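## Task

Locate the object whose underside shows the letters Y then P, reading left to right, and place that object alone in the tray so it lies flat on the tray floor. No other object may be in the tray or have fallen off the table near it, and it must stay there without the robot supporting it. Anything less earns nothing.

## Robot and tools

Robot: two six-joint arms, left_arm and right_arm, each with a parallel gripper, facing each other across a table. The names do not match image sides. Scene frame: origin at the table centre, +z up, table surface at z = +0.020 m, left_arm's base on the +y side. Bases (URDF root): left_arm at (+0.057, +0.489, +0.077) m, quat_wxyz (+0.766, 0, 0, -0.643); right_arm at (-0.005, -0.435, +0.074) m, quat_wxyz (+0.850, 0, 0, +0.527). Each gripper's fingers point along its own +x and close along its y; the reported end_effector_position is the midpoint between the pads, roughly 3-4 cm short of the fingertips, and gets less accurate at long reach.

Tool execute_actions(actions, pictures). actions is a list holding at most one item. An empty list changes nothing and returns the state plus camera images. A motion item is {"rows": [...], "steps": n} with n from 4 to 15 (default 15), each step 1/30 s; row k drives step k and the final row repeats for remaining steps. A wait item is {"steps": n} with n up to 300, counted from the previous result and including your reply time. Set pictures true to get images after a motion.

Every row is one list of exactly 14 numbers covering both arms, even if only one moves: left_arm waist, shoulder, elbow, wrist pitch, wrist yaw, wrist roll, gripper opening, then the same seven for right_arm. Joint values are absolute target angles in radians (joint space, not Cartesian), in the same form as the Joint positions line. Ranges: waist -3.054 to 3.054, shoulder 0.000 to 3.142, elbow 0.000 to 2.356, wrist pitch -1.571 to 1.571, wrist yaw -1.571 to 1.571, wrist roll -3.142 to 3.142. A target beyond a limit by over 0.010 and further out than the current angle gets the call refused (nothing sent). Real limits may sit 0.010 either way; overshooting targets are clipped and reported as "joint sent to its limit", possibly referring to an earlier motion. Opening is an absolute command from -1 to 1: +1 fully open (0.088 m pad gap), empty fingers touch near -0.80, lower values add nothing. Closing fully takes about 0.5 s.

Motion limits: per step, each joint's target is capped near its measured angle (0.211 rad for waist, shoulder, elbow; 0.213 wrist pitch; 0.267 wrist yaw; 0.228 wrist roll), and targets implying more than 70 mm of hand travel are scaled back, so large moves need several calls. Friction may leave joints short, especially at long reach or for small changes; check Joint positions after each move. The arm keeps heading to your last row while you think, until motion stalls or a step is HELD.

Timing: results are returned 4 steps before an action ends; those steps run during your reply.

Results: a state line per arm with end_effector_position (m), end_effector_quat_wxyz and velocities in the scene frame; grip_measured, the finger opening on the command scale (each gripper off by up to ~1 mm, and reading up to ~0.061 narrower while squeezing hard); Joint positions and Joint velocities, one block per arm (six joints in rad or rad/s, then pad gap in m). "joint command not followed" means a clearance check altered targets; HELD marks steps where your row was not fully sent. MOTOR HOT appears from 50 °C; at 95 °C an OVER-TEMPERATURE FAULT holds the arm, and without cooling in 30-60 s it goes limp. Torque reaching a load limit (waist 17.2, shoulder 21.3, elbow 21.3, wrist pitch 5.61, wrist yaw 5.59, wrist roll 5.24 N m, held weight included) halts that arm for 10 s.

Grasping: to hold, command an opening about 0.07 below grip_measured; a smaller gap grips more gently. Parts thinner than ~3 mm get proportionally less force. Pads push 34-49 N and spike on first contact. Held parts may be tugged briefly, so grip firmly.

zoom_image(camera, region): enlarges part of a camera's latest image. camera is one of cam_head_left, cam_head_right, cam_high, cam_low, cam_left_wrist, cam_right_wrist; region [x0, y0, x1, y1] in pixels from the top-left, at most 504 by 504. Use it to read letters on object undersides (you may need to lift or tilt an object to see them). Images arrive from cam_head_left, cam_head_right, cam_left_wrist, cam_right_wrist, each 504x504; calibration (K, distortion, T_world_to_cam) is given per camera and may be off by a few degrees and millimetres.

read_manual(section): returns only the URDF licence text; no motion.

finished_scene(scene): ends scene 1 or 2 irreversibly, reports success and gives the next task. Release the object and move clear first; replying without any tool call ends everything.

Avoid: knocking objects off the table, dropping or slamming things, hard pushes, arms colliding or pressing each other, and torque or heat faults.

Each tool is called after "Emit:" in YAML: its name, and indented under it one key for each argument.

## Session

Emit:
execute_actions:
  actions: []

Scene clock: 0.00 s of 4730.00 s.
left_arm: end_effector_position=(+0.2270, +0.3595, +0.2816) grip_measured=-0.794 end_effector_quat_wxyz=(+0.569, +0.623, -0.090, -0.528) end_effector_velocity=(-0.004, -0.000, -0.003) end_effector_angular_velocity=(-0.004, +0.028, -0.004) | right_arm: end_effector_position=(+0.3149, -0.4379, +0.3495) grip_measured=-0.783 end_effector_quat_wxyz=(-0.795, -0.354, -0.293, +0.396) end_effector_velocity=(-0.002, +0.002, -0.002) end_effector_angular_velocity=(+0.013, +0.015, +0.013)
Joint positions: left_arm=[ 1.192  0.689  0.71  -0.801  0.658  1.864  0.   ] | right_arm=[-0.865  1.419  1.515 -1.179  0.564  1.31   0.001]
Joint velocities: left_arm=[-0.002 -0.002 -0.002 -0.022  0.007 -0.007  0.   ] | right_arm=[-0.002 -0.002 -0.002 -0.007 -0.022 -0.007 -0.   ]
Heat: left arm: hottest shoulder 32 °C (+0.0 °C/min); right arm: hottest elbow 33 °C (+0.0 °C/min).
camera_calibration (this result's frames):
cam_left_wrist: T_world_to_cam=[[-0.537931, 0.310157, -0.783857, 0.234305], [0.552493, 0.83202, -0.0499401, -0.380089], [0.636696, -0.45994, -0.61893, 0.269058], [0, 0, 0, 1]] pos_world=[0.164728, 0.367321, 0.331208]
cam_right_wrist: T_world_to_cam=[[-0.806081, -0.490642, -0.330913, 0.168679], [-0.396088, 0.862735, -0.314329, 0.646564], [0.439714, -0.122304, -0.889772, 0.199972], [0, 0, 0, 1]] pos_world=[0.304135, -0.450595, 0.436981]

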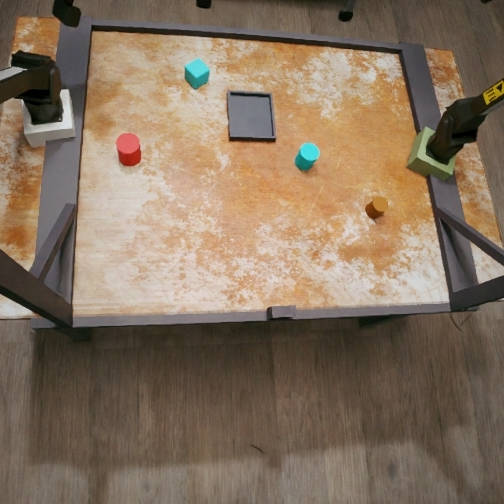

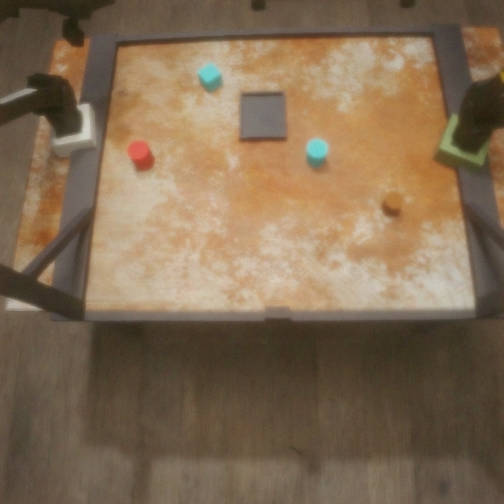

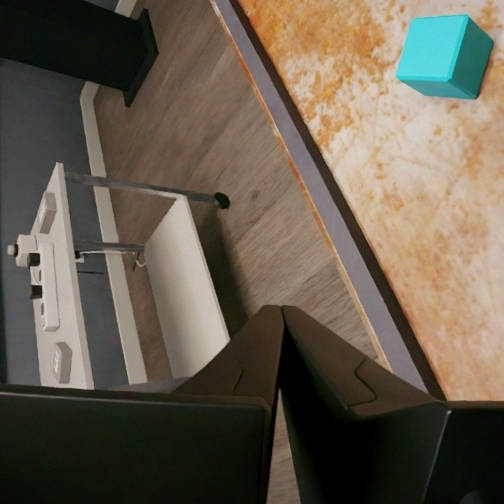

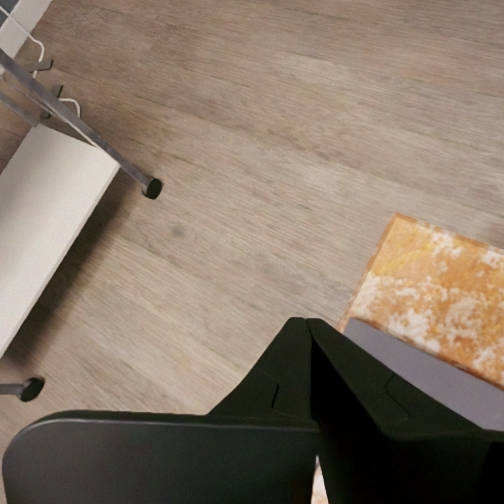

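Emit:
zoom_image:
  camera: "cam_head_left"
  region: [80, 30, 420, 330]

Emit:
zoom_image:
  camera: "cam_head_right"
  region: [80, 30, 420, 330]

Region (80, 30, 420, 330) of cam_head_left's 504x504 image, scaled by 1.482, with more detail than that image has; it fills the top 445 rows of this view, and the rest is white.

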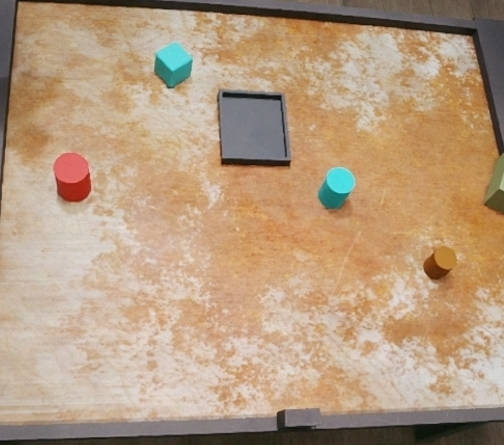

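Region (80, 30, 420, 330) of cam_head_right's 504x504 image, scaled by 1.482, with more detail than that image has; it fills the top 445 rows of this view, and the rest is white.

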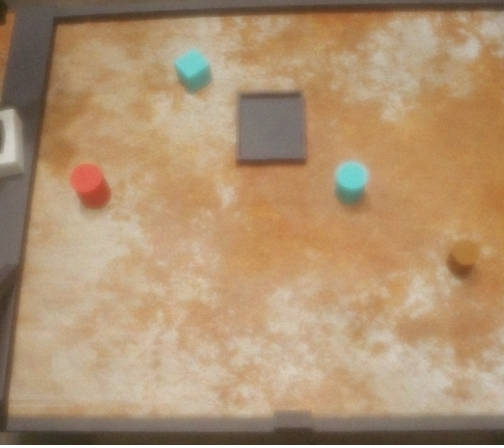

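Emit:
execute_actions:
  actions:
    - {"rows": [[1.17,0.71,0.72,-0.81,0.64,1.85,-0.7, -0.84,1.42,1.515,-1.179,0.55,1.31,-0.7],[1.14,0.74,0.74,-0.82,0.61,1.83,-0.55, -0.80,1.425,1.51,-1.178,0.525,1.31,-0.55],[1.105,0.78,0.765,-0.835,0.58,1.80,-0.4, -0.75,1.43,1.505,-1.177,0.50,1.31,-0.4],[1.07,0.825,0.795,-0.85,0.55,1.77,-0.25, -0.695,1.44,1.50,-1.176,0.47,1.31,-0.25],[1.03,0.87,0.825,-0.865,0.52,1.74,-0.1, -0.64,1.45,1.495,-1.175,0.44,1.31,-0.1],[0.99,0.915,0.855,-0.88,0.49,1.71,0.05, -0.585,1.46,1.49,-1.174,0.41,1.31,0.05],[0.95,0.96,0.885,-0.895,0.46,1.68,0.2, -0.53,1.475,1.486,-1.173,0.38,1.31,0.2],[0.91,1.005,0.915,-0.91,0.43,1.65,0.35, -0.475,1.49,1.482,-1.172,0.35,1.31,0.35],[0.87,1.05,0.945,-0.925,0.40,1.62,0.5, -0.42,1.505,1.478,-1.171,0.32,1.31,0.5],[0.83,1.095,0.975,-0.94,0.37,1.59,0.65, -0.365,1.52,1.474,-1.17,0.29,1.31,0.65],[0.79,1.14,1.005,-0.955,0.34,1.56,0.8, -0.31,1.535,1.47,-1.169,0.26,1.31,0.8],[0.75,1.185,1.035,-0.97,0.31,1.53,1, -0.255,1.55,1.467,-1.168,0.23,1.31,1],[0.71,1.23,1.065,-0.985,0.28,1.50,1, -0.20,1.57,1.464,-1.167,0.20,1.31,1],[0.67,1.275,1.095,-1.0,0.25,1.47,1, -0.145,1.59,1.461,-1.166,0.17,1.31,1],[0.63,1.32,1.125,-1.015,0.22,1.44,1, -0.09,1.61,1.458,-1.165,0.14,1.31,1]], "steps": 15}

Emit:
execute_actions:
  actions:
    - {"rows": [[0.59,1.365,1.155,-1.03,0.19,1.41,1, -0.035,1.63,1.455,-1.164,0.11,1.31,1],[0.55,1.41,1.185,-1.045,0.16,1.385,1, 0.02,1.65,1.452,-1.163,0.085,1.31,1],[0.51,1.455,1.215,-1.06,0.13,1.36,1, 0.075,1.67,1.449,-1.162,0.06,1.31,1],[0.47,1.50,1.245,-1.075,0.10,1.335,1, 0.13,1.69,1.446,-1.161,0.04,1.31,1],[0.43,1.545,1.275,-1.09,0.075,1.31,1, 0.185,1.71,1.443,-1.16,0.02,1.31,1],[0.395,1.59,1.305,-1.10,0.05,1.285,1, 0.24,1.73,1.44,-1.159,0.01,1.31,1],[0.36,1.635,1.335,-1.11,0.03,1.26,1, 0.29,1.75,1.437,-1.158,0,1.31,1],[0.33,1.68,1.365,-1.12,0.015,1.24,1, 0.34,1.77,1.435,-1.158,0,1.31,1],[0.30,1.725,1.395,-1.13,0,1.22,1, 0.385,1.785,1.433,-1.157,0,1.31,1],[0.275,1.77,1.42,-1.14,0,1.205,1, 0.425,1.80,1.431,-1.157,0,1.31,1],[0.255,1.81,1.445,-1.148,0,1.19,1, 0.46,1.812,1.429,-1.156,0,1.31,1],[0.238,1.845,1.468,-1.155,0,1.18,1, 0.487,1.823,1.428,-1.156,0,1.31,1],[0.224,1.875,1.487,-1.16,0,1.175,1, 0.507,1.831,1.427,-1.156,0,1.31,1],[0.213,1.898,1.501,-1.165,0,1.17,1, 0.52,1.837,1.426,-1.156,0,1.31,1],[0.207,1.915,1.5124,-1.168,0,1.17,1, 0.529,1.841,1.426,-1.156,0,1.31,1]], "steps": 15}

Emit:
execute_actions:
  actions:
    - {"steps": 10}
  pictures: true

Scene clock: 2.33 s of 4730.00 s.
left_arm: end_effector_position=(+0.2387, +0.3184, +0.2662) grip_measured=+0.311 end_effector_quat_wxyz=(+0.517, +0.587, +0.049, -0.621) end_effector_velocity=(+0.025, -0.198, -0.062) end_effector_angular_velocity=(+0.858, +0.874, -0.022) | right_arm: end_effector_position=(+0.2848, -0.2794, +0.3123) grip_measured=+0.312 end_effector_quat_wxyz=(+0.815, +0.297, +0.458, -0.193) end_effector_velocity=(-0.246, +0.541, -0.204) end_effector_angular_velocity=(+0.238, +0.861, +1.777)
Joint positions: left_arm=[ 0.887  1.029  0.928 -0.917  0.412  1.636  0.054] | right_arm=[-0.463  1.483  1.497 -1.172  0.345  1.31   0.054]
Joint velocities: left_arm=[-1.16   1.292  0.877 -0.418 -0.872 -0.872  0.175] | right_arm=[ 1.443  0.413 -0.129  0.007 -0.784 -0.022  0.175]
Heat: left arm: hottest shoulder 32 °C (+0.0 °C/min); right arm: hottest elbow 33 °C (+0.0 °C/min).
Steps of this call (steps 1 to 59: nothing new was sent; steps 60 to 70: the first 11 steps of this action). Readings (joint positions):
60: left_arm=[1.189 0.692 0.710 -0.801 0.655 1.864] | right_arm=[-0.864 1.419 1.515 -1.179 0.564 1.310]
61: left_arm=[1.178 0.701 0.715 -0.806 0.643 1.857] | right_arm=[-0.854 1.419 1.515 -1.179 0.560 1.310]
63: left_arm=[1.135 0.747 0.741 -0.826 0.603 1.823] | right_arm=[-0.802 1.420 1.515 -1.179 0.528 1.310]
67: left_arm=[1.002 0.900 0.840 -0.874 0.498 1.722] | right_arm=[-0.610 1.444 1.509 -1.174 0.424 1.310]
70: the state above

Scene clock: 2.83 s of 4730.00 s.
left_arm: end_effector_position=(+0.2121, +0.1946, +0.2052) grip_measured=+0.996 end_effector_quat_wxyz=(+0.329, +0.641, +0.236, -0.652) end_effector_velocity=(-0.137, -0.256, -0.181) end_effector_angular_velocity=(+0.752, +0.216, -0.262) | right_arm: end_effector_position=(+0.0754, -0.1005, +0.2088) grip_measured=+1.000 end_effector_quat_wxyz=(+0.726, +0.027, +0.685, +0.053) end_effector_velocity=(-0.534, +0.124, -0.208) end_effector_angular_velocity=(-0.585, +0.348, +1.535)
Joint positions: left_arm=[ 0.323  1.695  1.374 -1.119  0.026  1.241  0.088] | right_arm=[ 0.237  1.743  1.454 -1.159  0.028  1.31   0.088]
Joint velocities: left_arm=[-0.838  1.277  0.813 -0.286 -0.242 -0.549  0.001] | right_arm=[ 1.502  0.554 -0.1    0.007 -0.212 -0.007  0.   ]
Heat: left arm: hottest shoulder 32 °C (+0.0 °C/min); right arm: hottest elbow 33 °C (+0.0 °C/min).
Steps of this call (steps 1 to 4: the last 4 steps of your previous action; steps 5 to 15: the first 11 steps of this action). Readings (joint positions):
5: left_arm=[0.690 1.250 1.077 -0.991 0.263 1.487] | right_arm=[-0.227 1.556 1.482 -1.167 0.212 1.310]
6: left_arm=[0.650 1.295 1.107 -1.005 0.232 1.458] | right_arm=[-0.181 1.573 1.480 -1.167 0.185 1.310]
8: left_arm=[0.571 1.385 1.167 -1.035 0.173 1.405] | right_arm=[-0.090 1.608 1.475 -1.165 0.134 1.310]
12: left_arm=[0.418 1.563 1.287 -1.088 0.070 1.303] | right_arm=[0.092 1.684 1.463 -1.161 0.055 1.310]
15: the state above

Scene clock: 3.17 s of 4730.00 s.
left_arm: end_effector_position=(+0.1887, +0.1595, +0.1699) grip_measured=+0.998 end_effector_quat_wxyz=(+0.267, +0.654, +0.266, -0.656) end_effector_velocity=(+0.013, -0.021, +0.019) end_effector_angular_velocity=(-0.057, -0.062, +0.034) | right_arm: end_effector_position=(-0.0286, -0.0946, +0.1770) grip_measured=+1.000 end_effector_quat_wxyz=(+0.698, -0.108, +0.697, +0.125) end_effector_velocity=(+0.005, -0.002, +0.000) end_effector_angular_velocity=(-0.008, +0.007, -0.010)
Joint positions: left_arm=[ 0.208  1.901  1.495 -1.163  0.003  1.178  0.088] | right_arm=[ 0.529  1.826  1.436 -1.157 -0.001  1.31   0.088]
Joint velocities: left_arm=[-0.002  0.017  0.1   -0.007 -0.037 -0.037 -0.   ] | right_arm=[-0.017 -0.002 -0.002 -0.007 -0.007 -0.007  0.   ]
Heat: left arm: hottest shoulder 32 °C (+0.0 °C/min); right arm: hottest elbow 33 °C (+0.0 °C/min).
Kept back: nothing.
Steps of this call (steps 1 to 4: the last 4 steps of your previous action; steps 5 to 10: the robot went on to your last target). Readings (joint positions):
1: left_arm=[0.296 1.737 1.400 -1.128 0.019 1.225] | right_arm=[0.288 1.761 1.451 -1.158 0.022 1.310]
2: left_arm=[0.273 1.776 1.424 -1.136 0.015 1.212] | right_arm=[0.340 1.777 1.448 -1.157 0.018 1.310]
4: left_arm=[0.237 1.841 1.462 -1.149 0.010 1.194] | right_arm=[0.441 1.805 1.443 -1.157 0.007 1.310]
8: left_arm=[0.209 1.897 1.488 -1.162 0.005 1.181] | right_arm=[0.529 1.826 1.436 -1.157 -0.001 1.310]
10: the state above
camera_calibration (this result's frames):
cam_left_wrist: T_world_to_cam=[[-0.737959, 0.674698, 0.0140844, 0.0321923], [0.641011, 0.694282, 0.327227, -0.256916], [0.211001, 0.250508, -0.944841, 0.154763], [0, 0, 0, 1]] pos_world=[0.155787, 0.117883, 0.229843]
cam_right_wrist: T_world_to_cam=[[0.371208, -0.926416, -0.0629145, -0.0518384], [-0.869388, -0.370557, 0.326883, -0.0835714], [-0.326143, -0.0666447, -0.942968, 0.232321], [0, 0, 0, 1]] pos_world=[0.0223567, -0.0635089, 0.243128]

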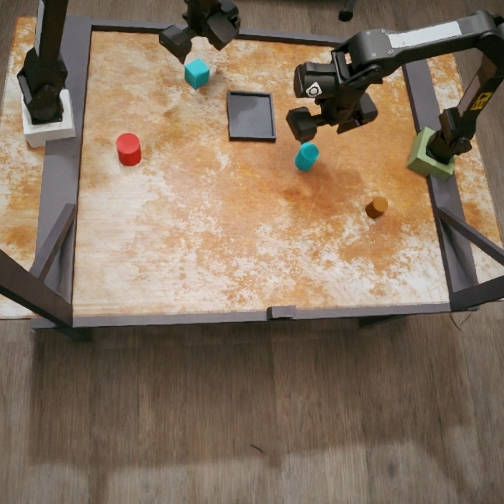

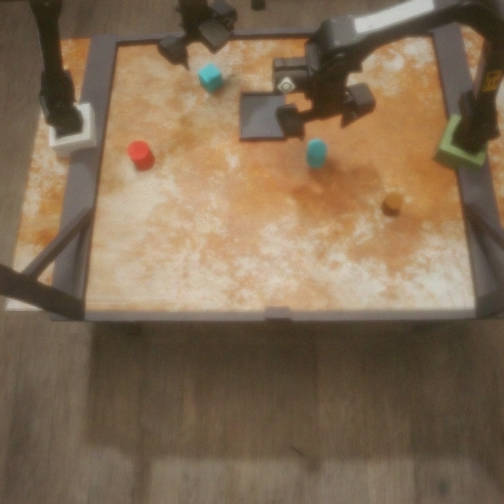

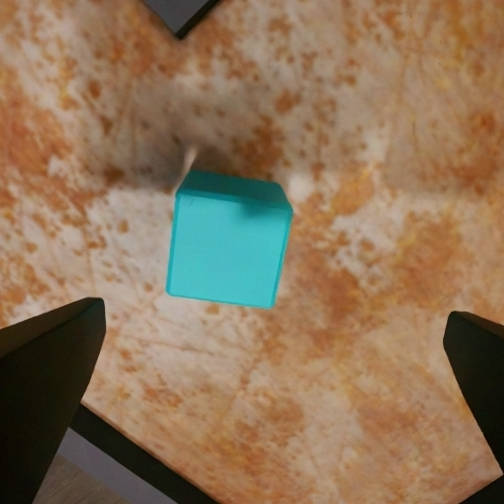

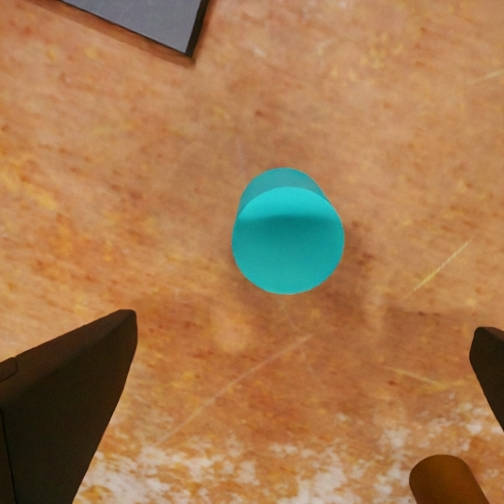

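Emit:
zoom_image:
  camera: "cam_left_wrist"
  region: [140, 140, 340, 340]

Emit:
zoom_image:
  camera: "cam_right_wrist"
  region: [190, 140, 390, 340]

Region (140, 140, 340, 340) of cam_left_wrist's 504x504 image, scaled by 2.520, with more detail than that image has.

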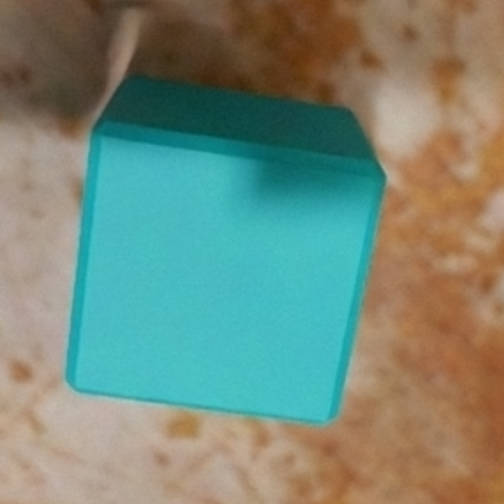

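Region (190, 140, 390, 340) of cam_right_wrist's 504x504 image, scaled by 2.520, with more detail than that image has.

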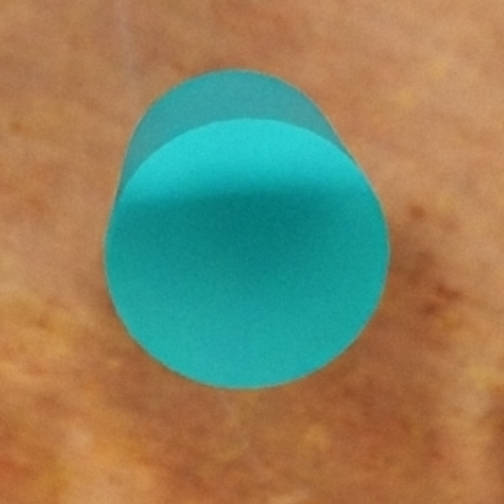

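Emit:
execute_actions:
  actions:
    - {"rows": [[0.212,1.925,1.505,-1.15,0,1.2,1, 0.528,1.85,1.415,-1.135,0,1.31,1],[0.218,1.938,1.49,-1.125,0,1.225,1, 0.527,1.863,1.40,-1.108,0,1.31,1],[0.224,1.951,1.475,-1.097,0,1.25,1, 0.525,1.876,1.385,-1.08,0,1.31,1],[0.23,1.964,1.46,-1.069,0,1.275,1, 0.523,1.889,1.37,-1.052,0,1.31,1],[0.235,1.976,1.445,-1.041,0,1.30,1, 0.522,1.902,1.354,-1.024,0,1.31,1],[0.238,1.988,1.431,-1.014,0,1.32,1, 0.521,1.914,1.339,-0.996,0,1.31,1],[0.238,1.988,1.431,-1.014,0,1.33,1, 0.521,1.914,1.339,-0.996,0,1.31,1],[0.238,2.0,1.416,-0.985,0,1.33,1, 0.521,1.927,1.323,-0.966,0,1.31,1],[0.238,2.013,1.399,-0.955,0,1.33,1, 0.521,1.941,1.306,-0.935,0,1.31,1],[0.238,2.026,1.382,-0.925,0,1.33,1, 0.521,1.955,1.289,-0.904,0,1.31,1],[0.238,2.04,1.365,-0.895,0,1.33,1, 0.521,1.969,1.271,-0.873,0,1.31,1],[0.238,2.054,1.347,-0.865,0,1.33,1, 0.521,1.983,1.253,-0.842,0,1.31,1],[0.238,2.068,1.329,-0.835,0,1.33,1, 0.521,1.998,1.235,-0.811,0,1.31,1],[0.238,2.082,1.310,-0.804,0,1.33,1, 0.521,2.012,1.215,-0.779,0,1.31,1]], "steps": 15}

Emit:
execute_actions:
  actions:
    - {"steps": 10}
  pictures: true

Scene clock: 11.07 s of 4730.00 s.
left_arm: end_effector_position=(+0.2051, +0.1481, +0.1161) grip_measured=+0.998 end_effector_quat_wxyz=(+0.239, +0.668, +0.224, -0.668) end_effector_velocity=(+0.011, -0.017, -0.215) end_effector_angular_velocity=(-0.021, -0.020, -0.102) | right_arm: end_effector_position=(-0.0278, -0.0831, +0.1178) grip_measured=+1.000 end_effector_quat_wxyz=(+0.698, -0.105, +0.697, +0.124) end_effector_velocity=(+0.002, +0.023, -0.216) end_effector_angular_velocity=(+0.042, -0.004, -0.015)
Joint positions: left_arm=[ 0.237  1.999  1.411 -0.96   0.002  1.314  0.088] | right_arm=[ 0.525  1.922  1.319 -0.941 -0.001  1.31   0.088]
Joint velocities: left_arm=[ 0.007  0.33  -0.427  0.784 -0.007  0.11   0.   ] | right_arm=[-0.007  0.339 -0.447  0.828  0.007  0.007  0.   ]
Heat: left arm: hottest shoulder 34 °C (+10.8 °C/min); right arm: hottest elbow 34 °C (+5.4 °C/min).
Steps of this call (steps 1 to 30: the robot went on to your last target; steps 31 to 90: nothing new was sent; then 4.53 s passed at rest; steps 91 to 101: the first 11 steps of this action). Readings (joint positions):
91: left_arm=[0.208 1.904 1.504 -1.165 0.003 1.176] | right_arm=[0.529 1.827 1.434 -1.154 -0.001 1.310]
92: left_arm=[0.209 1.907 1.504 -1.158 0.003 1.186] | right_arm=[0.529 1.828 1.430 -1.142 -0.001 1.310]
94: left_arm=[0.213 1.920 1.496 -1.117 0.003 1.222] | right_arm=[0.529 1.839 1.414 -1.103 -0.001 1.310]
98: left_arm=[0.232 1.964 1.453 -1.036 0.002 1.294] | right_arm=[0.526 1.887 1.363 -1.019 -0.001 1.310]
101: the state above

Scene clock: 11.40 s of 4730.00 s.
left_arm: end_effector_position=(+0.2034, +0.1521, +0.0688) grip_measured=+0.998 end_effector_quat_wxyz=(+0.229, +0.669, +0.227, -0.670) end_effector_velocity=(+0.008, -0.017, -0.001) end_effector_angular_velocity=(-0.080, -0.043, +0.005) | right_arm: end_effector_position=(-0.0275, -0.0872, +0.0709) grip_measured=+1.000 end_effector_quat_wxyz=(+0.698, -0.112, +0.698, +0.118) end_effector_velocity=(-0.002, +0.022, +0.002) end_effector_angular_velocity=(+0.099, +0.014, +0.005)
Joint positions: left_arm=[ 0.237  2.074  1.318 -0.813  0.002  1.323  0.088] | right_arm=[ 0.525  1.999  1.224 -0.788 -0.001  1.31   0.088]
Joint velocities: left_arm=[-0.002 -0.002 -0.007  0.095 -0.007 -0.007 -0.   ] | right_arm=[-0.002 -0.002  0.002  0.095 -0.007 -0.007  0.   ]
Heat: left arm: hottest shoulder 34 °C (+10.5 °C/min); right arm: hottest elbow 34 °C (+5.3 °C/min).
Kept back: nothing.
Steps of this call (steps 1 to 4: the last 4 steps of your previous action; steps 5 to 10: the robot went on to your last target). Readings (joint positions):
1: left_arm=[0.237 2.010 1.396 -0.932 0.002 1.317] | right_arm=[0.525 1.933 1.304 -0.912 -0.001 1.310]
2: left_arm=[0.237 2.022 1.380 -0.904 0.002 1.319] | right_arm=[0.525 1.946 1.288 -0.882 -0.001 1.310]
4: left_arm=[0.237 2.047 1.349 -0.853 0.002 1.321] | right_arm=[0.525 1.972 1.256 -0.830 -0.001 1.310]
8: left_arm=[0.237 2.073 1.319 -0.821 0.002 1.323] | right_arm=[0.525 1.999 1.226 -0.796 -0.001 1.310]
10: the state above
camera_calibration (this result's frames):
cam_left_wrist: T_world_to_cam=[[-0.654964, 0.755558, 0.0123906, 0.020402], [0.716361, 0.6156, 0.328426, -0.23151], [0.240517, 0.223983, -0.944448, 0.0559342], [0, 0, 0, 1]] pos_world=[0.165754, 0.114574, 0.128608]
cam_right_wrist: T_world_to_cam=[[0.36702, -0.928971, -0.0480509, -0.0535075], [-0.871408, -0.361434, 0.331684, -0.0447998], [-0.325492, -0.0798628, -0.942166, 0.131868], [0, 0, 0, 1]] pos_world=[0.0235215, -0.0553677, 0.13653]

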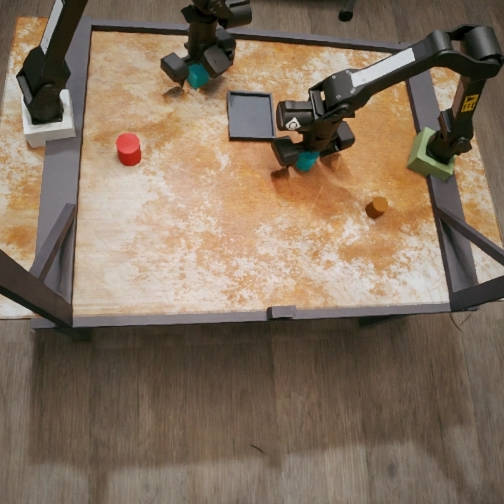

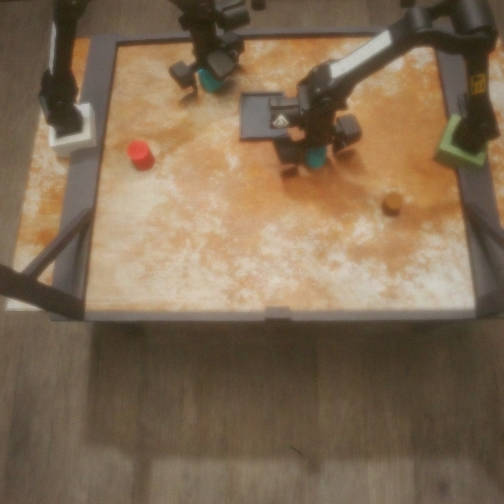

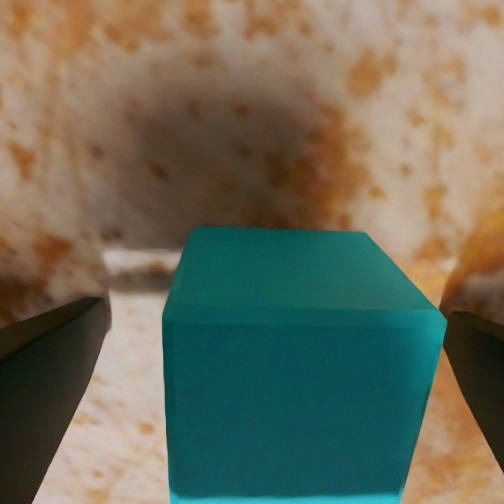

